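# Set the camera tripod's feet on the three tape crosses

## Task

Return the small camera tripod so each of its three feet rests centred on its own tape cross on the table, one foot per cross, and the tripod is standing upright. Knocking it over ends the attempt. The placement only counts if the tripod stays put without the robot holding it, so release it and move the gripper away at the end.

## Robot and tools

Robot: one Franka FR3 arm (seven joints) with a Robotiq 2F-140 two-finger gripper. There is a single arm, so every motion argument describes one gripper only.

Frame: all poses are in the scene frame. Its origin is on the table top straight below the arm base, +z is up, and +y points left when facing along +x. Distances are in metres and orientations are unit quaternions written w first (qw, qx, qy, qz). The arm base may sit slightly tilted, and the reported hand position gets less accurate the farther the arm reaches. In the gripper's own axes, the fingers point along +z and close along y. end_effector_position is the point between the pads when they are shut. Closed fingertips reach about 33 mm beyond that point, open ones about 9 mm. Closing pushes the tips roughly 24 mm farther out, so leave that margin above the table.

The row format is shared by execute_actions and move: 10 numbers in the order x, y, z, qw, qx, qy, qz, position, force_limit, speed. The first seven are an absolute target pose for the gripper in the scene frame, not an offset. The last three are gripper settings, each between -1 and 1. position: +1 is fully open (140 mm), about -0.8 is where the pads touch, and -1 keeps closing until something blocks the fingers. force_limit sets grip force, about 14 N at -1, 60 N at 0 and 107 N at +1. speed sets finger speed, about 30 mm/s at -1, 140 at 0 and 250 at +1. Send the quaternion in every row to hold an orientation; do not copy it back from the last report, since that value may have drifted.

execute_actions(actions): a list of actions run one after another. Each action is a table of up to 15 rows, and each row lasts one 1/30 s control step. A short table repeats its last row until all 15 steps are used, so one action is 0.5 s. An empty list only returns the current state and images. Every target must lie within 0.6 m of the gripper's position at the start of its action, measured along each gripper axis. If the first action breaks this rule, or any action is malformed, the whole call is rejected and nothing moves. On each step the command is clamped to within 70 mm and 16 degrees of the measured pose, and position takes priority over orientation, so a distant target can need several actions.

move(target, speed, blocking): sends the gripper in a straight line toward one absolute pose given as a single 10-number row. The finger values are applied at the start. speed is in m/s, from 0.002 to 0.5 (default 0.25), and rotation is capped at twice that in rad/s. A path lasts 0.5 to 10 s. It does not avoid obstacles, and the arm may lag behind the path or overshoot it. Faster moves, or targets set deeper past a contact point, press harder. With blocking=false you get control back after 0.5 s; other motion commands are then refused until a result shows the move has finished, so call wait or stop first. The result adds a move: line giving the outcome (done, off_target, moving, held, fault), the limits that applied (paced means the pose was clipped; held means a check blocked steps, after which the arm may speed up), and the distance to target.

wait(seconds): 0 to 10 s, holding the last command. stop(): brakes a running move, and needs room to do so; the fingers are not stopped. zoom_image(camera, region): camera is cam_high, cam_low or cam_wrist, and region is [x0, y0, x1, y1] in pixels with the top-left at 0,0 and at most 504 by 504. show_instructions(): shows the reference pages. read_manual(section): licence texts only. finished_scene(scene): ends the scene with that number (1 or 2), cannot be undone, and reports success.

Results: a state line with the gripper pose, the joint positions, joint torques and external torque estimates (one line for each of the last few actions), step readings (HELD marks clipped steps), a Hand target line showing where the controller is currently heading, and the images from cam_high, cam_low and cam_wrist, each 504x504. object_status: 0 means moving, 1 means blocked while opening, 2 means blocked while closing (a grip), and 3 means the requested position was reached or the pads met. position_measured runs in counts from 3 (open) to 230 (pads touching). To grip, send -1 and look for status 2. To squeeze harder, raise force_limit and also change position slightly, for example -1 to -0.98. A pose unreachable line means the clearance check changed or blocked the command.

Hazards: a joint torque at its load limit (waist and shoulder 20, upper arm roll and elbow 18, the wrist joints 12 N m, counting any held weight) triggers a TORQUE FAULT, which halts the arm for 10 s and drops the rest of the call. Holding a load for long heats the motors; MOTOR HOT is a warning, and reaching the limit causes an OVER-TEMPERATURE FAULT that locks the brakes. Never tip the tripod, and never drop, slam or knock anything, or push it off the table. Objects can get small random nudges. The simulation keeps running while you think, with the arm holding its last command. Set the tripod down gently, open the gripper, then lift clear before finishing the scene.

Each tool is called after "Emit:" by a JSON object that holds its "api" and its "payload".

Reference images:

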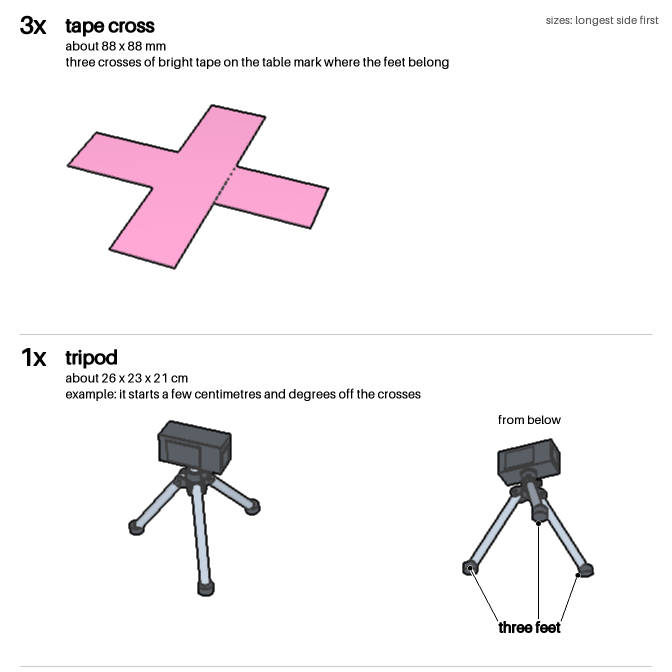

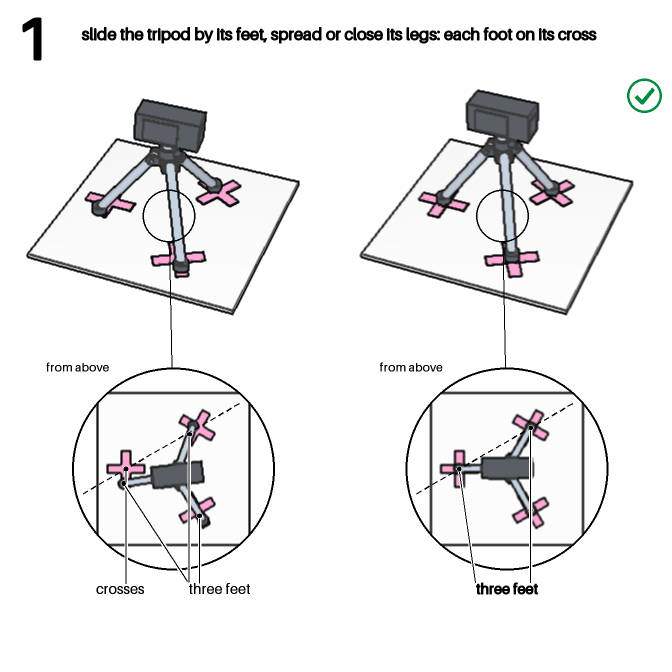

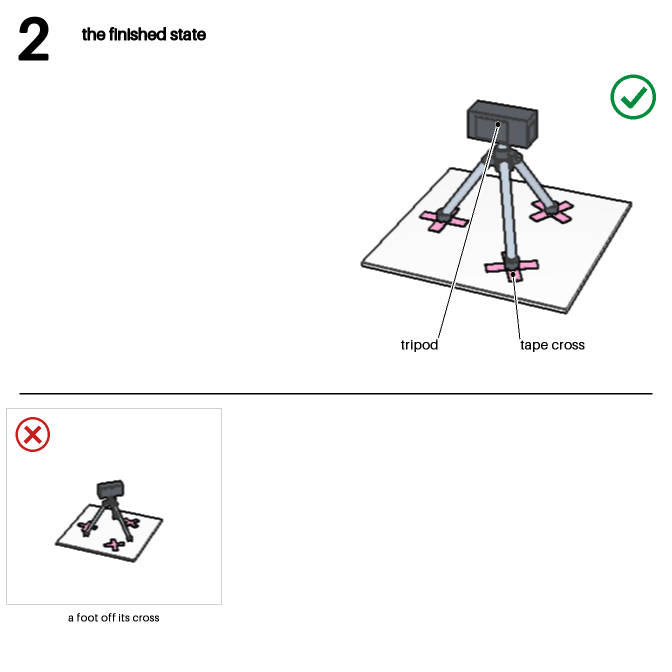

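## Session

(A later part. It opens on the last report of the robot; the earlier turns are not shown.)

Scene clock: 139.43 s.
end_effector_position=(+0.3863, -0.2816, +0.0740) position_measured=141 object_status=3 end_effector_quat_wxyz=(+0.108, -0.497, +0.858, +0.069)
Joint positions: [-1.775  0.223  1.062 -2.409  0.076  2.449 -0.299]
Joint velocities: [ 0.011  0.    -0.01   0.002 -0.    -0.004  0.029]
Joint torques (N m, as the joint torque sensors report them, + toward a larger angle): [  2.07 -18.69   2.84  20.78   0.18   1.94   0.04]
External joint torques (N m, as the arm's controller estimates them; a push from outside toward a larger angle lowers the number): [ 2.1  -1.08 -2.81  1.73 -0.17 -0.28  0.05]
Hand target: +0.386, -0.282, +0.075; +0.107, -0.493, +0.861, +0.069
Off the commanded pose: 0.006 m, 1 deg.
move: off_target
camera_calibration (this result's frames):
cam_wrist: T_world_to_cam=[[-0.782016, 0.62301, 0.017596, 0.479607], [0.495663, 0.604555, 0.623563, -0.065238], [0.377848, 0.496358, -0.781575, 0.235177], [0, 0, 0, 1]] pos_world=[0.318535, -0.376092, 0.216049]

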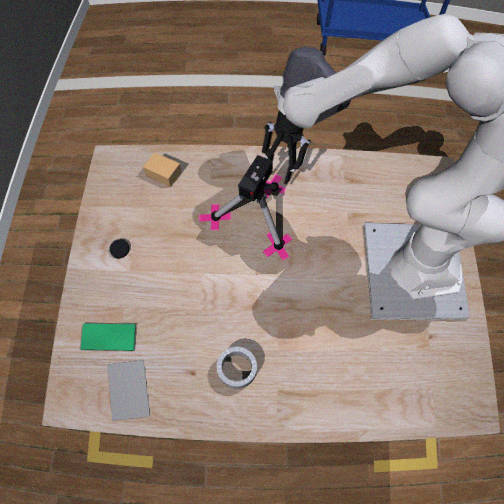

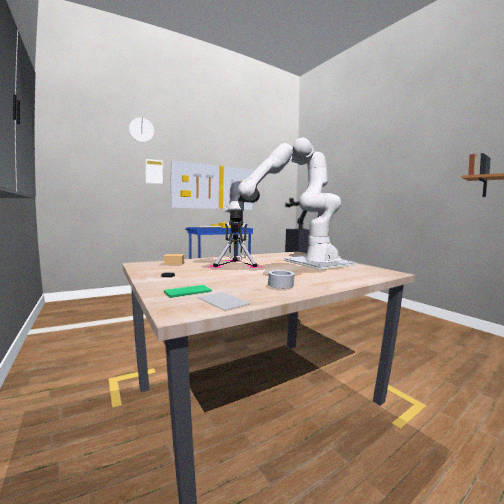

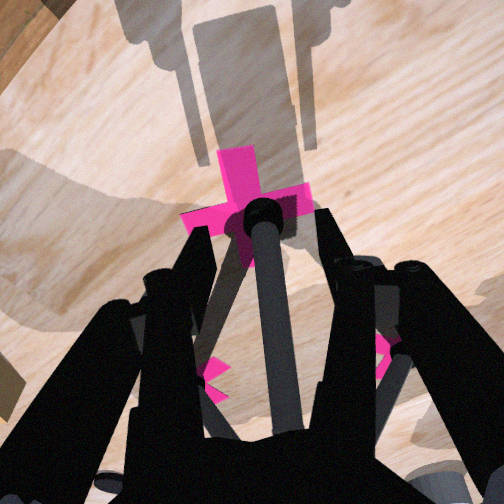

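Emit:
{"api": "move", "payload": {"target": [0.392,-0.270,0.037,-0.113,0.4957,-0.8586,-0.0653,-0.2,-1,0], "speed": 0.03}}

Emit:
{"api": "move", "payload": {"target": [0.392,-0.270,0.037,-0.113,0.4957,-0.8586,-0.0653,-1,-1,-0.8]}}

Scene clock: 144.30 s.
end_effector_position=(+0.3908, -0.2701, +0.0364) position_measured=154 object_status=3 end_effector_quat_wxyz=(+0.111, -0.498, +0.857, +0.067)
Joint positions: [-1.654  0.317  0.946 -2.439 -0.016  2.564 -0.234]
Joint velocities: [ 0.018 -0.002 -0.016  0.    -0.002  0.018  0.012]
Joint torques (N m, as the joint torque sensors report them, + toward a larger angle): [  2.31 -21.2    4.74  16.1   -0.31   2.77   0.01]
External joint torques (N m, as the arm's controller estimates them; a push from outside toward a larger angle lowers the number): [ 2.17  0.49 -2.84 -1.13 -0.5   0.49  0.02]
Hand target: +0.391, -0.270, +0.035; +0.111, -0.496, +0.859, +0.066
Off the commanded pose: 0.001 m, 0 deg.
move: done
camera_calibration (this result's frames):
cam_wrist: T_world_to_cam=[[-0.782838, 0.622133, 0.0106895, 0.476984], [0.490176, 0.60603, 0.626462, -0.0485745], [0.383265, 0.495658, -0.779379, 0.196028], [0, 0, 0, 1]] pos_world=[0.322081, -0.364473, 0.178112]

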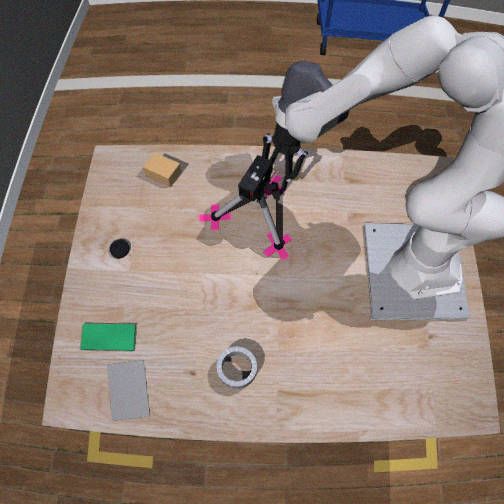

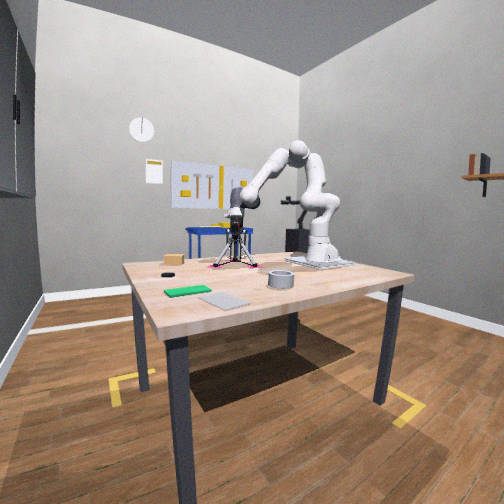

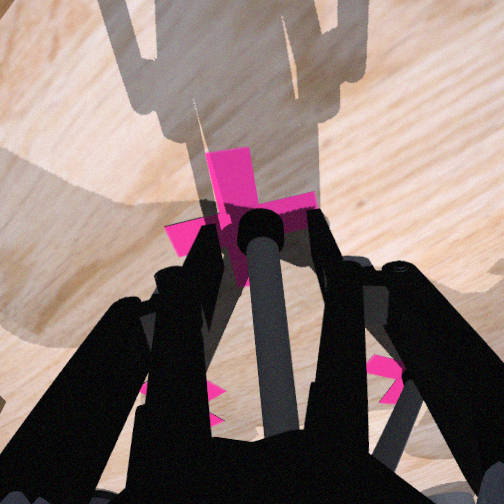

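Scene clock: 145.00 s.
end_effector_position=(+0.3919, -0.2702, +0.0368) position_measured=193 object_status=2 end_effector_quat_wxyz=(+0.112, -0.497, +0.858, +0.066)
Joint positions: [-1.654  0.317  0.947 -2.439 -0.012  2.567 -0.233]
Joint velocities: [-0.     0.002 -0.001  0.001  0.002 -0.001 -0.   ]
Joint torques (N m, as the joint torque sensors report them, + toward a larger angle): [ -0.03 -22.81   7.21  16.11   0.92   2.76  -0.1 ]
External joint torques (N m, as the arm's controller estimates them; a push from outside toward a larger angle lowers the number): [-0.1  -1.26 -0.25 -1.06  0.74  0.49 -0.09]
Hand target: +0.392, -0.270, +0.037; +0.113, -0.496, +0.859, +0.065
Off the commanded pose: 0.000 m, 0 deg.
move: done
camera_calibration (this result's frames):
cam_wrist: T_world_to_cam=[[-0.78063, 0.624933, 0.00872376, 0.477843], [0.49057, 0.604024, 0.62809, -0.0500942], [0.387245, 0.494585, -0.778092, 0.194078], [0, 0, 0, 1]] pos_world=[0.322437, -0.36435, 0.178306]

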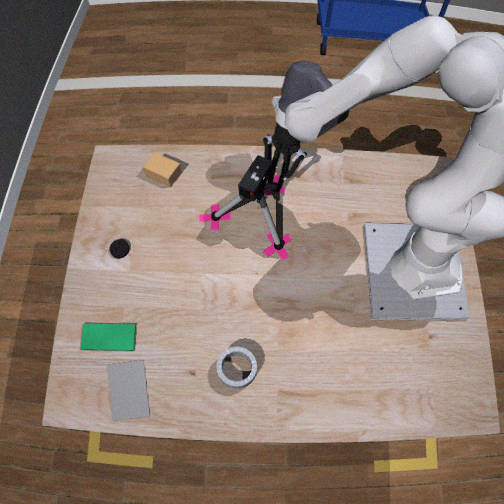

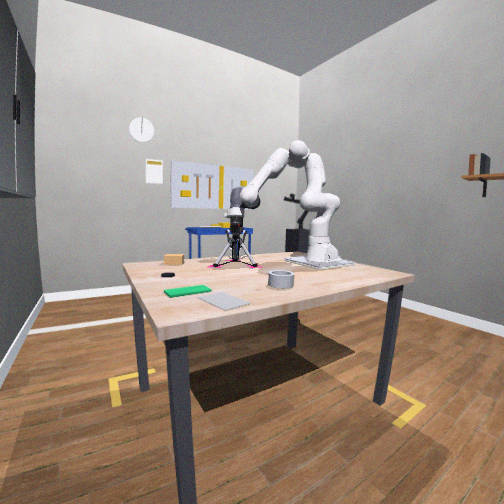

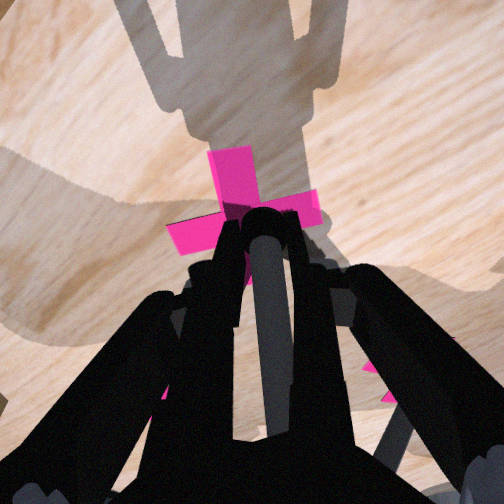

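Emit:
{"api": "move", "payload": {"target": [0.392,-0.270,0.044,-0.113,0.4957,-0.8586,-0.0653,-1,-1,-0.8], "speed": 0.015}}

Emit:
{"api": "move", "payload": {"target": [0.401,-0.279,0.044,-0.1119,0.5106,-0.8498,-0.0672,-1,-1,-0.8], "speed": 0.01}}

Emit:
{"api": "zoom_image", "payload": {"camera": "cam_high", "region": [180, 140, 320, 280]}}

Scene clock: 151.43 s.
end_effector_position=(+0.3927, -0.2704, +0.0439) position_measured=193 object_status=2 end_effector_quat_wxyz=(+0.113, -0.495, +0.859, +0.065)
Joint positions: [-1.679  0.299  0.975 -2.439  0.008  2.553 -0.24 ]
Joint velocities: [-0.014 -0.001  0.01  -0.     0.001 -0.004 -0.006]
Joint torques (N m, as the joint torque sensors report them, + toward a larger angle): [ -0.06 -22.61   7.17  16.84   1.07   2.31  -0.19]
External joint torques (N m, as the arm's controller estimates them; a push from outside toward a larger angle lowers the number): [-0.18 -1.91 -0.06 -0.68  0.88  0.04 -0.18]
Hand target: +0.392, -0.270, +0.044; +0.113, -0.496, +0.859, +0.065
Off the commanded pose: 0.001 m, 0 deg.
move: done
camera_calibration (this result's frames):
cam_wrist: T_world_to_cam=[[-0.777896, 0.628355, 0.00688413, 0.47851], [0.492045, 0.602259, 0.62863, -0.0559199], [0.390857, 0.492396, -0.777674, 0.197285], [0, 0, 0, 1]] pos_world=[0.322636, -0.364138, 0.185282]

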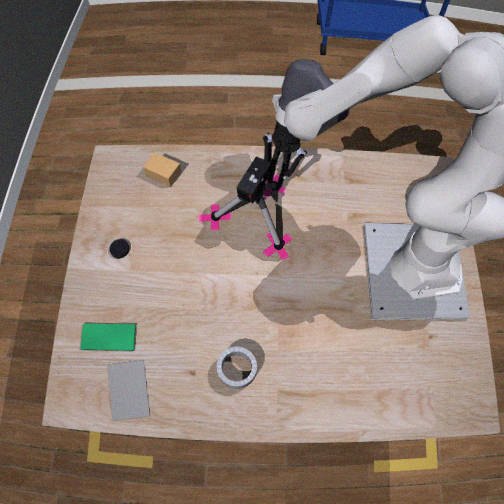

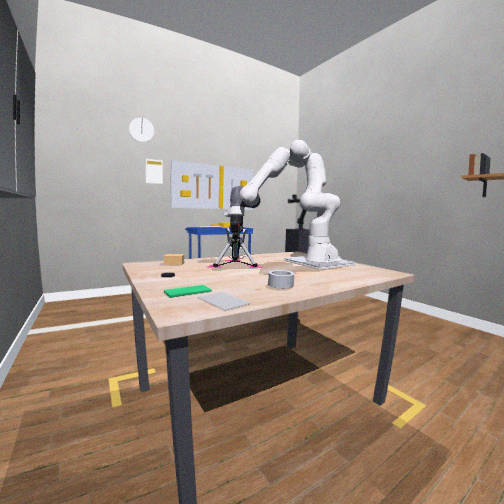

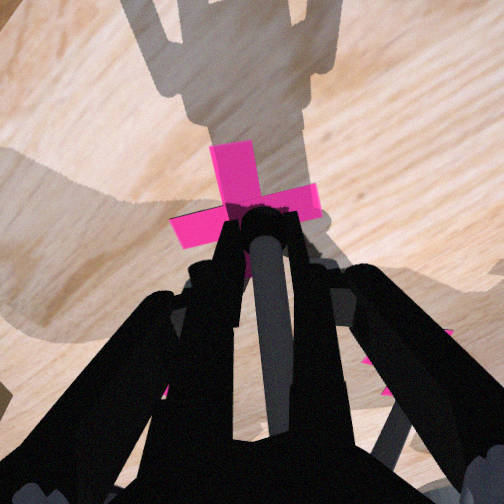

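Scene clock: 153.50 s.
end_effector_position=(+0.3985, -0.2778, +0.0426) position_measured=193 object_status=2 end_effector_quat_wxyz=(+0.111, -0.510, +0.850, +0.069)
Joint positions: [-1.644  0.337  0.939 -2.392 -0.041  2.523 -0.24 ]
Joint velocities: [ 0.003  0.001 -0.     0.003 -0.005 -0.004 -0.   ]
Joint torques (N m, as the joint torque sensors report them, + toward a larger angle): [  2.26 -22.31   5.94  19.8   -0.13   2.46  -0.08]
External joint torques (N m, as the arm's controller estimates them; a push from outside toward a larger angle lowers the number): [ 2.01  0.36 -2.28  2.28 -0.37  0.2  -0.07]
Hand target: +0.400, -0.279, +0.043; +0.111, -0.511, +0.850, +0.067
Off the commanded pose: 0.003 m, 0 deg.
move: done
camera_calibration (this result's frames):
cam_wrist: T_world_to_cam=[[-0.799971, 0.599924, 0.0117387, 0.488412], [0.472734, 0.618078, 0.628094, -0.0413224], [0.369553, 0.508006, -0.778049, 0.210491], [0, 0, 0, 1]] pos_world=[0.332462, -0.374401, 0.183994]

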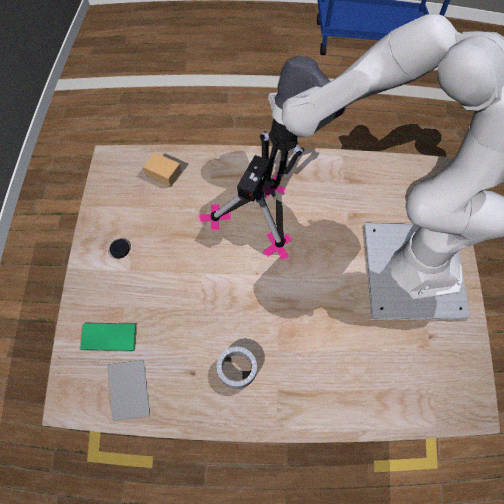

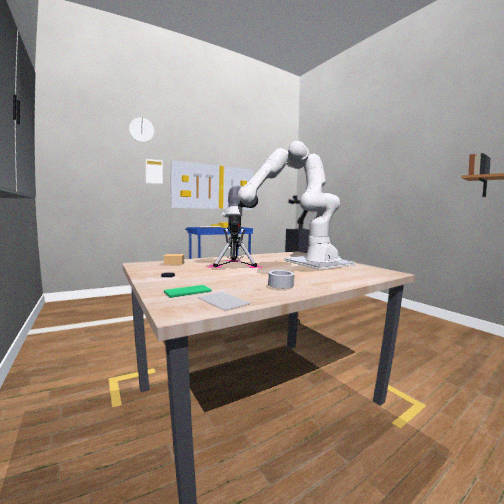

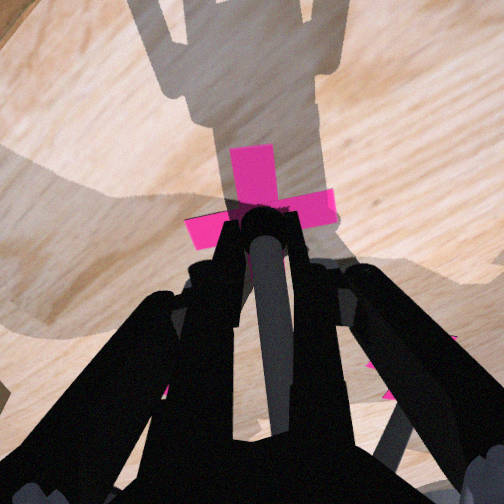

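Region (180, 140, 320, 280) of cam_high's 504x504 image, scaled by 3.600, with more detail than that image has.

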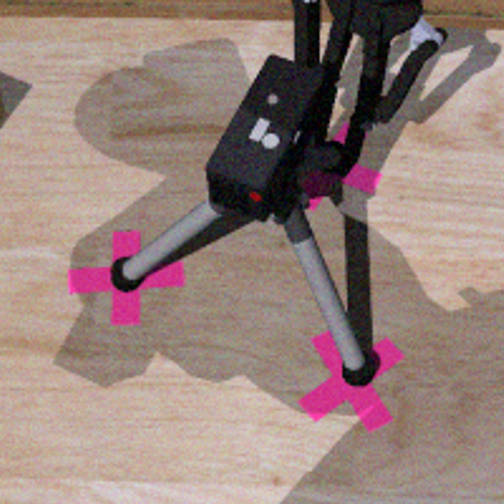

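Emit:
{"api": "move", "payload": {"target": [0.401,-0.280,0.0375,-0.1119,0.5106,-0.8498,-0.0672,-1,-1,-0.8], "speed": 0.012}}

Emit:
{"api": "move", "payload": {"target": [0.401,-0.280,0.038,-0.1119,0.5106,-0.8498,-0.0672,-0.1,-1,-0.3]}}

Emit:
{"api": "move", "payload": {"target": [0.37,-0.31,0.31,-0.1119,0.5106,-0.8498,-0.0672,-0.1,-1,0]}}

Emit:
{"api": "zoom_image", "payload": {"camera": "cam_high", "region": [180, 140, 320, 280]}}

Emit:
{"api": "move", "payload": {"target": [0.37,-0.03,0.31,0.1158,0.4577,0.8794,-0.0603,-0.1,-1,0], "speed": 0.35}}

Emit:
{"api": "move", "payload": {"target": [0.383,-0.052,0.08,0.1158,0.4577,0.8794,-0.0603,-0.1,-1,0], "speed": 0.15}}

Scene clock: 165.30 s.
end_effector_position=(+0.3977, -0.2779, +0.0363) position_measured=193 object_status=2 end_effector_quat_wxyz=(+0.111, -0.512, +0.849, +0.071)
Joint positions: [-1.625  0.354  0.916 -2.389 -0.056  2.531 -0.238]
Joint velocities: [ 0.009 -0.    -0.009  0.002  0.    -0.     0.002]
Joint torques (N m, as the joint torque sensors report them, + toward a larger angle): [  2.09 -22.73   5.75  19.31  -0.19   3.22   0.12]
External joint torques (N m, as the arm's controller estimates them; a push from outside toward a larger angle lowers the number): [ 2.09  0.72 -2.5   2.   -0.42  0.95  0.12]
Hand target: +0.401, -0.280, +0.037; +0.112, -0.511, +0.850, +0.067
Off the commanded pose: 0.004 m, 0 deg.
move: off_target
camera_calibration (this result's frames):
cam_wrist: T_world_to_cam=[[-0.802956, 0.595858, 0.0146313, 0.487813], [0.470651, 0.618787, 0.62896, -0.0359354], [0.365717, 0.511913, -0.7773, 0.208529], [0, 0, 0, 1]] pos_world=[0.332343, -0.37518, 0.177554]

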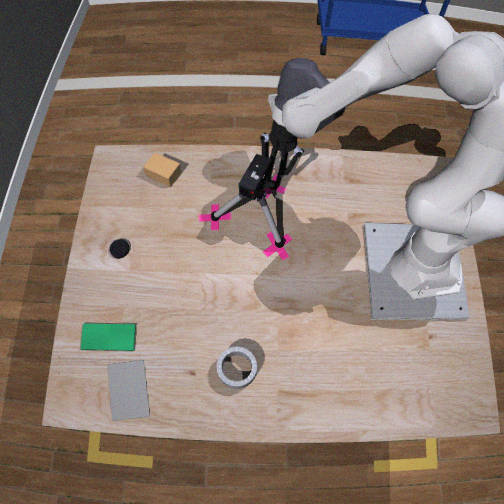

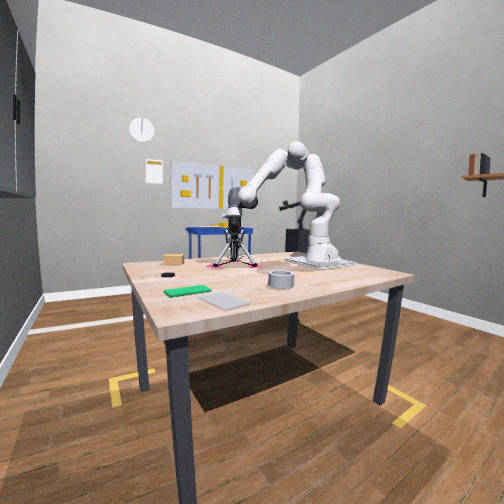

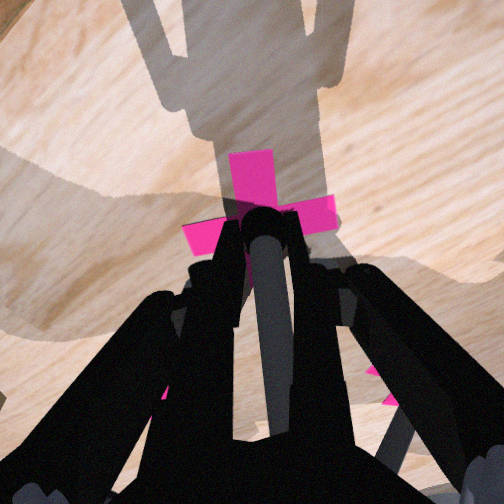

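Scene clock: 166.00 s.
end_effector_position=(+0.3988, -0.2793, +0.0369) position_measured=141 object_status=3 end_effector_quat_wxyz=(+0.111, -0.512, +0.849, +0.069)
Joint positions: [-1.625  0.354  0.916 -2.388 -0.056  2.533 -0.238]
Joint velocities: [-0.001  0.001  0.001 -0.001  0.001  0.002  0.   ]
Joint torques (N m, as the joint torque sensors report them, + toward a larger angle): [  1.78 -24.02   7.12  18.64   0.44   2.67   0.07]
External joint torques (N m, as the arm's controller estimates them; a push from outside toward a larger angle lowers the number): [ 1.63 -0.64 -1.25  1.42  0.22  0.42  0.08]
Hand target: +0.401, -0.280, +0.038; +0.112, -0.511, +0.850, +0.067
Off the commanded pose: 0.003 m, 0 deg.
move: done
camera_calibration (this result's frames):
cam_wrist: T_world_to_cam=[[-0.802316, 0.596798, 0.0110177, 0.489662], [0.469694, 0.619837, 0.628641, -0.0353752], [0.368342, 0.509544, -0.777618, 0.207646], [0, 0, 0, 1]] pos_world=[0.332994, -0.376107, 0.178313]

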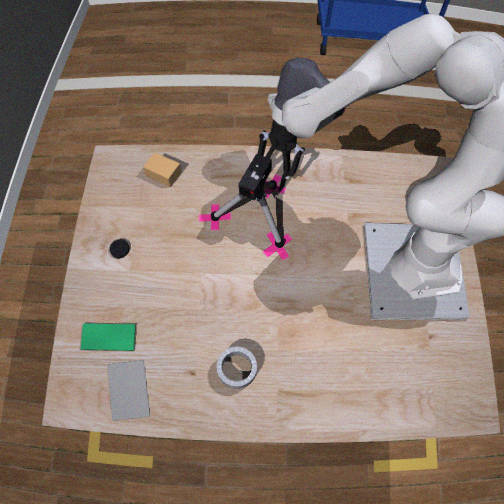

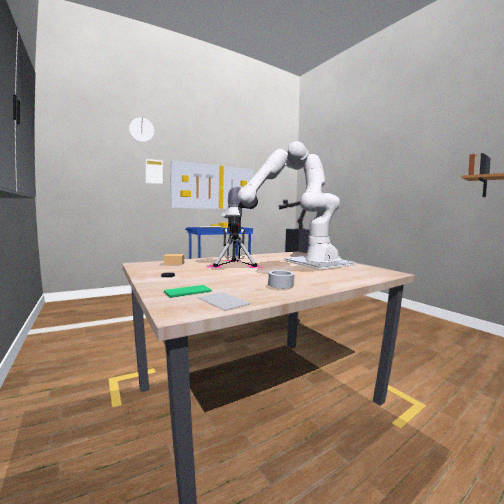

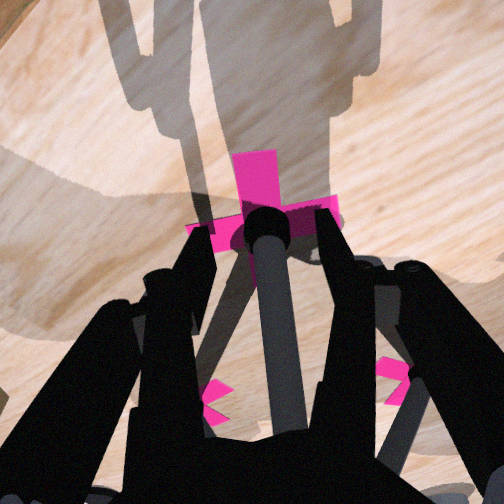

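Scene clock: 167.90 s.
end_effector_position=(+0.3723, -0.3120, +0.3150) position_measured=141 object_status=3 end_effector_quat_wxyz=(+0.119, -0.509, +0.850, +0.063)
Joint positions: [-1.744 -0.277  0.844 -2.057  0.455  1.738 -0.588]
Joint velocities: [ 0.002 -0.    -0.002  0.    -0.001 -0.011 -0.013]
Joint torques (N m, as the joint torque sensors report them, + toward a larger angle): [  1.89 -12.23  -8.65  24.09   1.52   1.97  -0.27]
External joint torques (N m, as the arm's controller estimates them; a push from outside toward a larger angle lowers the number): [ 1.73 -0.83 -2.15  0.35  0.31 -0.13 -0.26]
Hand target: +0.372, -0.311, +0.316; +0.120, -0.513, +0.848, +0.063
Off the commanded pose: 0.006 m, 1 deg.
move: off_target
camera_calibration (this result's frames):
cam_wrist: T_world_to_cam=[[-0.797972, 0.60267, -0.00546757, 0.490282], [0.462001, 0.617492, 0.636599, -0.177772], [0.387036, 0.505462, -0.771175, 0.440106], [0, 0, 0, 1]] pos_world=[0.303025, -0.408162, 0.455249]

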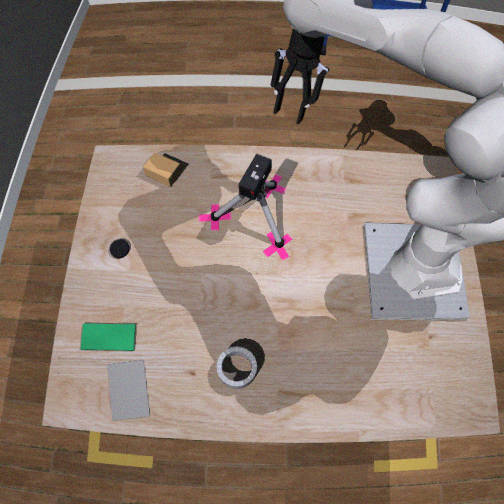

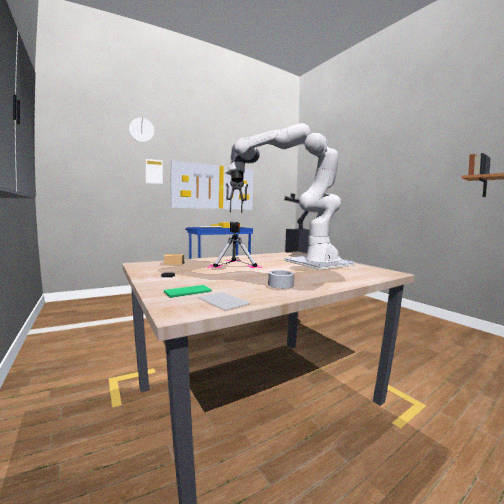

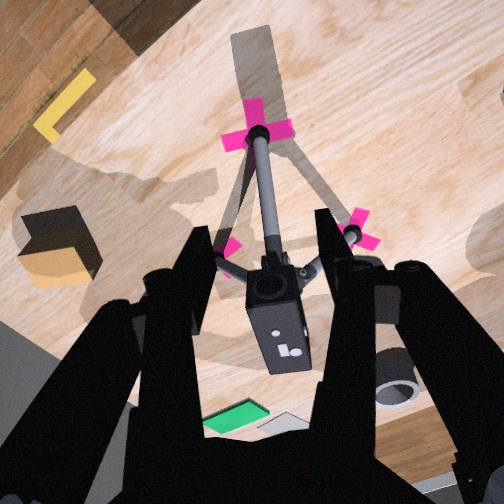

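Region (180, 140, 320, 280) of cam_high's 504x504 image, scaled by 3.600, with more detail than that image has.

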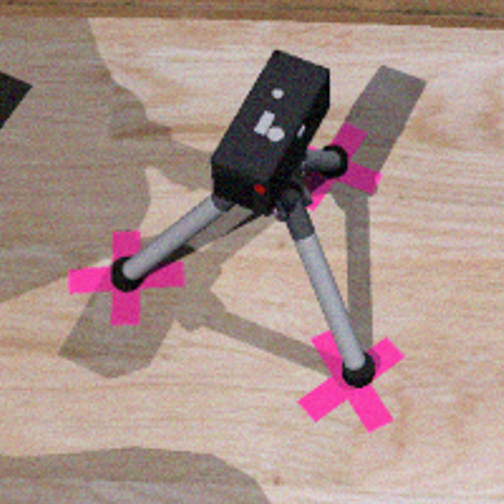

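Scene clock: 172.07 s.
end_effector_position=(+0.3763, -0.0201, +0.3138) position_measured=141 object_status=3 end_effector_quat_wxyz=(+0.115, +0.442, +0.888, -0.058)
Joint positions: [-1.527 -1.768  0.812 -2.467  1.064  1.222  1.518]
Joint velocities: [0.001 0.    0.002 0.001 0.001 0.003 0.032]
Joint torques (N m, as the joint torque sensors report them, + toward a larger angle): [  1.55  22.69 -19.8    5.08   0.05   3.41   0.1 ]
External joint torques (N m, as the arm's controller estimates them; a push from outside toward a larger angle lowers the number): [ 1.42  0.11  0.7  -1.28 -0.66  0.45  0.11]
Hand target: +0.376, -0.021, +0.313; +0.115, +0.448, +0.885, -0.059
Off the commanded pose: 0.012 m, 2 deg.
joint sent to its limit — the command would take joint 2 (shoulder) past its lower limit, so that joint was sent only as far as its limit.
move: off_target; limits=paced
camera_calibration (this result's frames):
cam_wrist: T_world_to_cam=[[0.881379, 0.472376, 0.00555402, -0.320495], [0.365434, -0.689198, 0.625671, -0.345569], [0.29938, -0.549424, -0.780067, 0.304633], [0, 0, 0, 1]] pos_world=[0.317559, 0.0806017, 0.455627]

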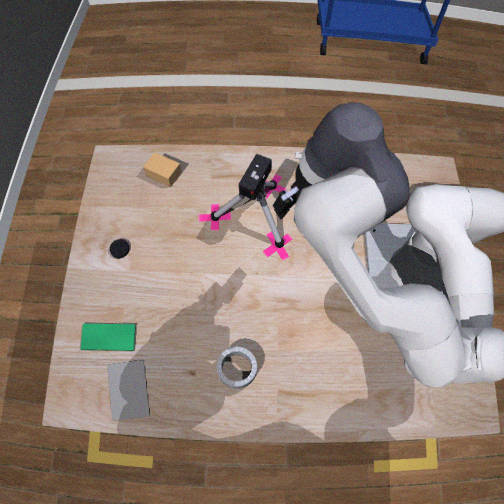

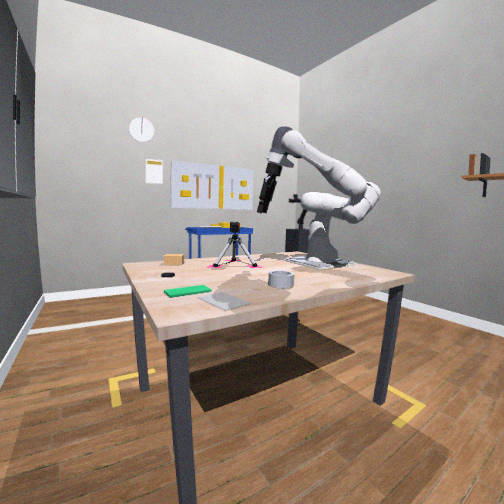

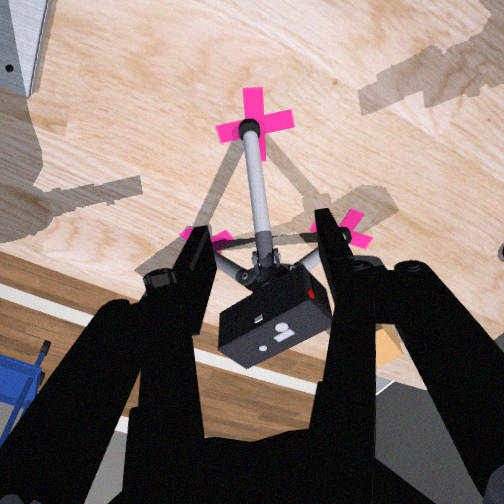

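Scene clock: 174.23 s.
end_effector_position=(+0.3848, -0.0455, +0.0756) position_measured=141 object_status=3 end_effector_quat_wxyz=(+0.108, +0.455, +0.882, -0.059)
Joint positions: [-1.203 -1.768  1.539 -2.771  1.583  1.626  1.654]
Joint velocities: [-0.     0.     0.002 -0.     0.007  0.01   0.01 ]
Joint torques (N m, as the joint torque sensors report them, + toward a larger angle): [  1.92  13.58 -20.94  -3.91   1.46   3.38   0.11]
External joint torques (N m, as the arm's controller estimates them; a push from outside toward a larger angle lowers the number): [ 1.91 -0.67  1.15 -1.63  0.73  0.46  0.12]
Hand target: +0.385, -0.046, +0.076; +0.111, +0.458, +0.880, -0.059
Off the commanded pose: 0.008 m, 1 deg.
joint sent to its limit — the command would take joint 2 (shoulder) past its lower limit, so that joint was sent only as far as its limit.
move: off_target
camera_calibration (this result's frames):
cam_wrist: T_world_to_cam=[[0.894595, 0.446878, 0.000251215, -0.320537], [0.351283, -0.703572, 0.617727, -0.211781], [0.276225, -0.552527, -0.786393, 0.111523], [0, 0, 0, 1]] pos_world=[0.33034, 0.0558568, 0.218604]

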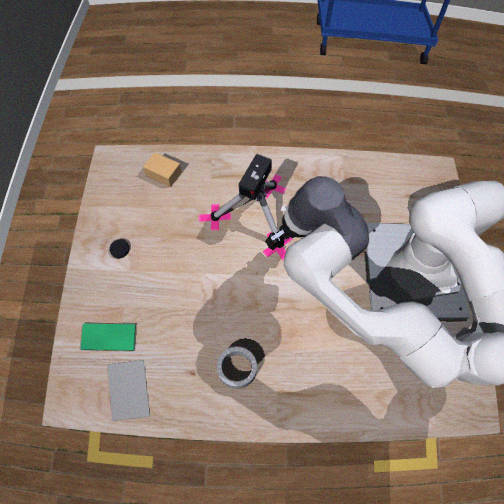

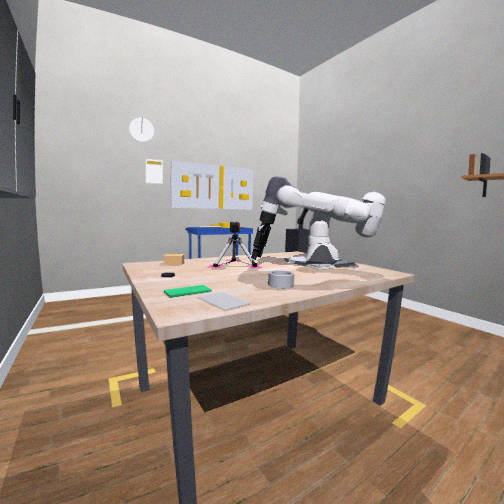

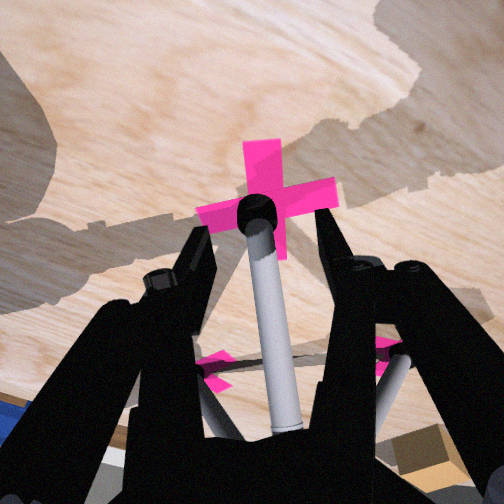

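Emit:
{"api": "move", "payload": {"target": [0.388,-0.060,0.040,0.1158,0.4577,0.8794,-0.0603,-0.2,-0.5,0], "speed": 0.03}}

Emit:
{"api": "move", "payload": {"target": [0.388,-0.060,0.040,0.1158,0.4577,0.8794,-0.0603,-1,-0.5,-0.8]}}

Emit:
{"api": "move", "payload": {"target": [0.386,-0.055,0.045,0.1158,0.4577,0.8794,-0.0603,-1,-0.5,-0.8], "speed": 0.01}}

Emit:
{"api": "move", "payload": {"target": [0.394,-0.052,0.045,0.1158,0.4577,0.8794,-0.0603,-1,-0.5,-0.8], "speed": 0.01}}

Emit:
{"api": "zoom_image", "payload": {"camera": "cam_high", "region": [180, 140, 320, 280]}}

Scene clock: 180.70 s.
end_effector_position=(+0.3878, -0.0574, +0.0392) position_measured=154 object_status=3 end_effector_quat_wxyz=(+0.114, +0.458, +0.879, -0.060)
Joint positions: [-1.209 -1.768  1.669 -2.772  1.708  1.684  1.653]
Joint velocities: [-0.     0.001  0.002 -0.001  0.015  0.01  -0.003]
Joint torques (N m, as the joint torque sensors report them, + toward a larger angle): [ -0.4   13.33 -20.66  -5.63   1.47   3.38  -0.37]
External joint torques (N m, as the arm's controller estimates them; a push from outside toward a larger angle lowers the number): [-0.53 -0.4   1.51 -0.85  0.69  0.41 -0.36]
Hand target: +0.388, -0.059, +0.039; +0.116, +0.458, +0.879, -0.060
Off the commanded pose: 0.003 m, 0 deg.
move: done
camera_calibration (this result's frames):
cam_wrist: T_world_to_cam=[[0.897946, 0.440067, 0.00581873, -0.319743], [0.340152, -0.70234, 0.625312, -0.194618], [0.279266, -0.559518, -0.780353, 0.0737412], [0, 0, 0, 1]] pos_world=[0.332718, 0.04528, 0.181102]

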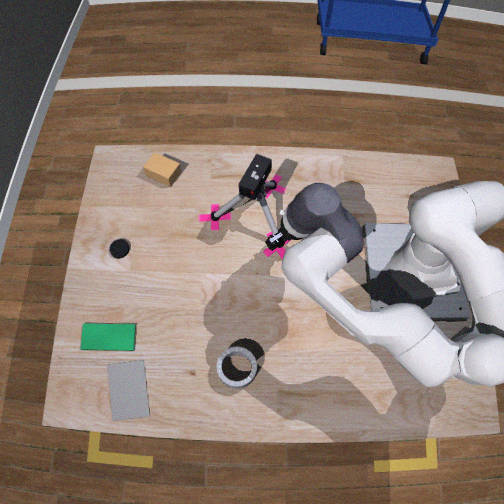

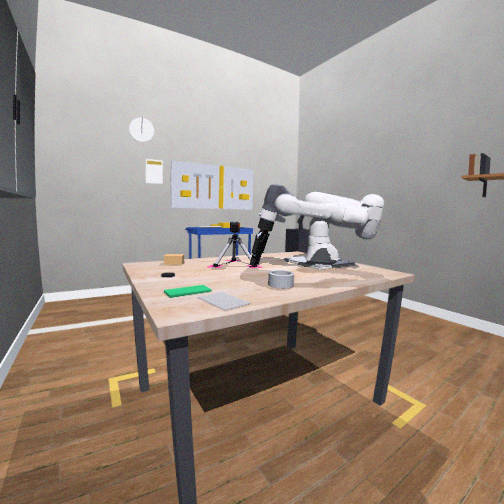

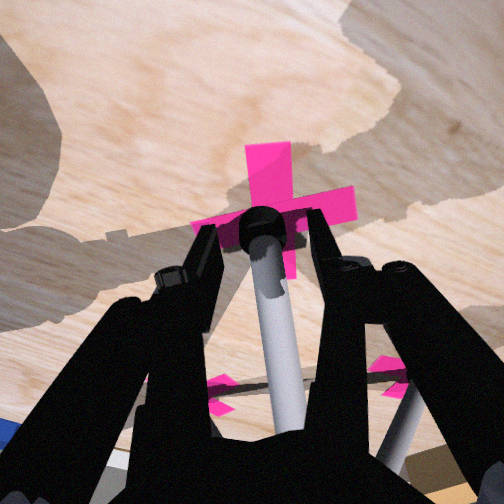

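Scene clock: 181.43 s.
end_effector_position=(+0.3878, -0.0576, +0.0393) position_measured=197 object_status=2 end_effector_quat_wxyz=(+0.114, +0.458, +0.880, -0.060)
Joint positions: [-1.209 -1.768  1.669 -2.773  1.708  1.684  1.65 ]
Joint velocities: [ 0.    -0.001 -0.    -0.001  0.001 -0.    -0.001]
Joint torques (N m, as the joint torque sensors report them, + toward a larger angle): [ -0.65  13.32 -21.61  -6.36   1.48   3.55  -0.32]
External joint torques (N m, as the arm's controller estimates them; a push from outside toward a larger angle lowers the number): [-0.73 -0.36  0.46 -1.61  0.7   0.58 -0.32]
Hand target: +0.388, -0.060, +0.040; +0.116, +0.458, +0.879, -0.060
Off the commanded pose: 0.002 m, 0 deg.
move: done
camera_calibration (this result's frames):
cam_wrist: T_world_to_cam=[[0.897254, 0.441477, 0.00579282, -0.319344], [0.341096, -0.701452, 0.625795, -0.195237], [0.280337, -0.559521, -0.779966, 0.073232], [0, 0, 0, 1]] pos_world=[0.332598, 0.0450087, 0.181147]

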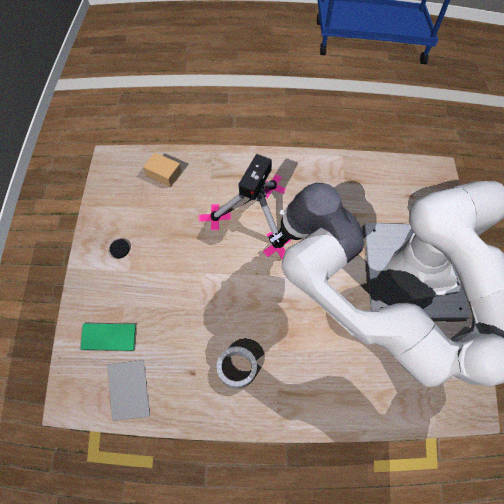

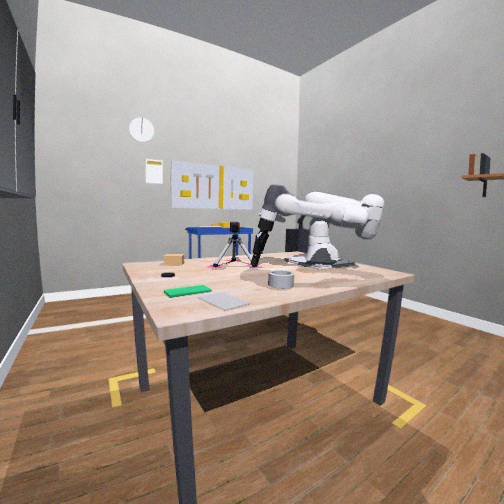

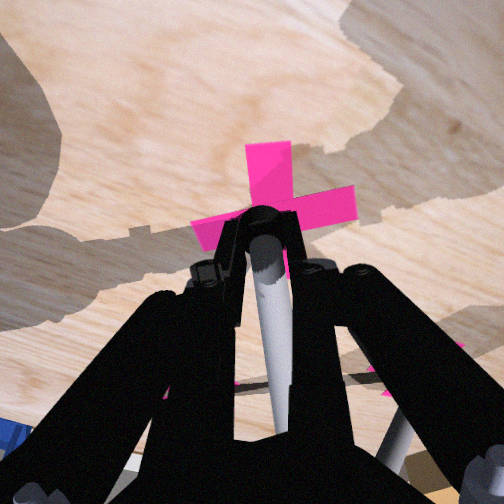

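Scene clock: 182.30 s.
end_effector_position=(+0.3862, -0.0555, +0.0439) position_measured=197 object_status=2 end_effector_quat_wxyz=(+0.115, +0.456, +0.880, -0.061)
Joint positions: [-1.196 -1.768  1.657 -2.779  1.693  1.682  1.654]
Joint velocities: [-0.     0.001 -0.002 -0.002 -0.005 -0.001  0.004]
Joint torques (N m, as the joint torque sensors report them, + toward a larger angle): [  2.32  14.08 -23.74  -6.18   0.25   3.01   0.07]
External joint torques (N m, as the arm's controller estimates them; a push from outside toward a larger angle lowers the number): [ 2.35  0.47 -1.8  -1.62 -0.5   0.03  0.07]
Hand target: +0.386, -0.055, +0.045; +0.116, +0.458, +0.879, -0.060
Off the commanded pose: 0.001 m, 0 deg.
move: done
camera_calibration (this result's frames):
cam_wrist: T_world_to_cam=[[0.895829, 0.44437, 0.0050254, -0.318137], [0.342818, -0.698212, 0.62847, -0.196599], [0.282782, -0.561279, -0.777817, 0.0773157], [0, 0, 0, 1]] pos_world=[0.33053, 0.0474987, 0.185293]

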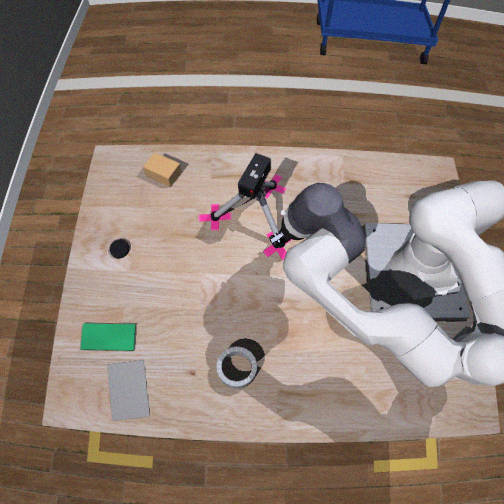

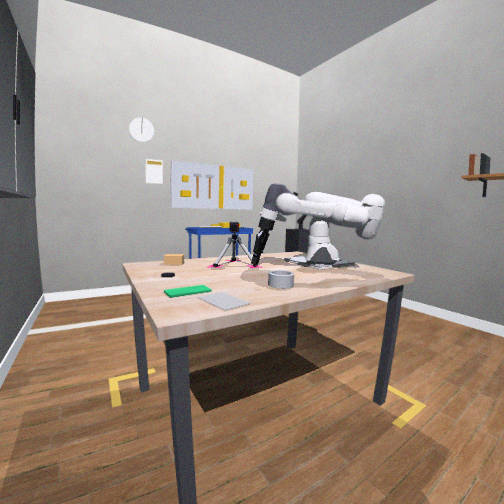

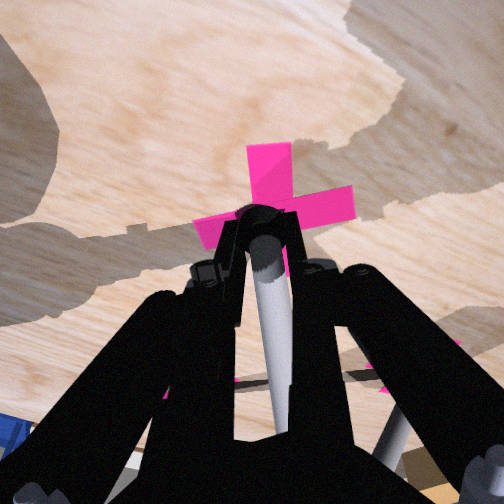

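Scene clock: 183.37 s.
end_effector_position=(+0.3916, -0.0527, +0.0439) position_measured=197 object_status=2 end_effector_quat_wxyz=(+0.114, +0.458, +0.879, -0.061)
Joint positions: [-1.21  -1.768  1.651 -2.76   1.689  1.68   1.664]
Joint velocities: [-0.001  0.002 -0.001  0.002 -0.    -0.001  0.005]
Joint torques (N m, as the joint torque sensors report them, + toward a larger angle): [ -0.16  13.41 -24.5   -2.39   0.54   3.37  -0.14]
External joint torques (N m, as the arm's controller estimates them; a push from outside toward a larger angle lowers the number): [-0.27 -0.55 -2.18  2.05 -0.22  0.41 -0.13]
Hand target: +0.394, -0.052, +0.045; +0.116, +0.458, +0.879, -0.060
Off the commanded pose: 0.003 m, 0 deg.
joint sent to its limit — the command would take joint 2 (shoulder) past its lower limit, so that joint was sent only as far as its limit.
move: done
camera_calibration (this result's frames):
cam_wrist: T_world_to_cam=[[0.897807, 0.440363, 0.00481837, -0.325161], [0.340533, -0.701129, 0.626463, -0.195735], [0.279249, -0.560802, -0.779437, 0.0788272], [0, 0, 0, 1]] pos_world=[0.336573, 0.0501592, 0.185628]

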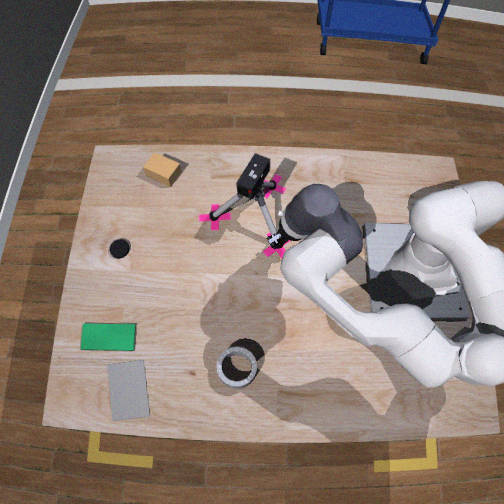

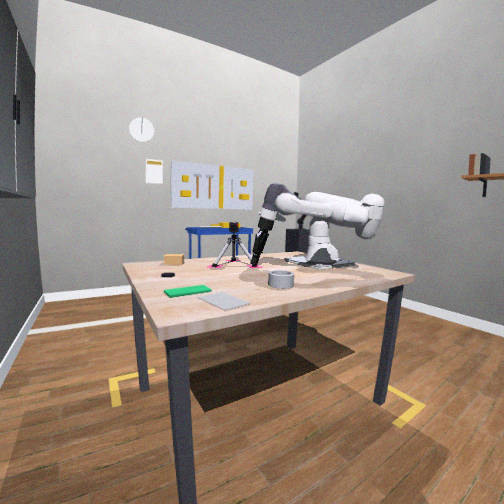

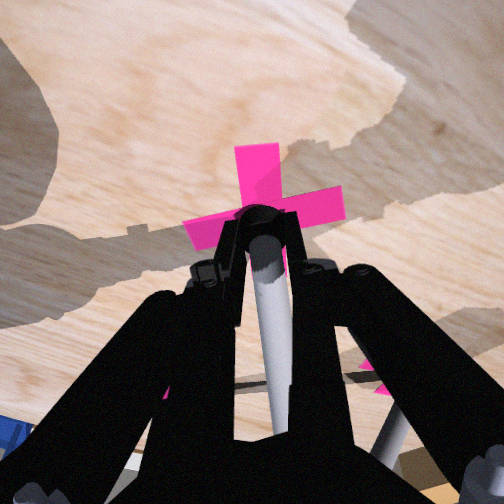

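Region (180, 140, 320, 280) of cam_high's 504x504 image, scaled by 3.600, with more detail than that image has.

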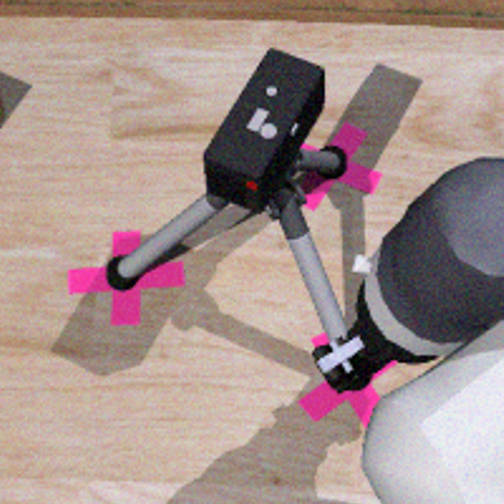

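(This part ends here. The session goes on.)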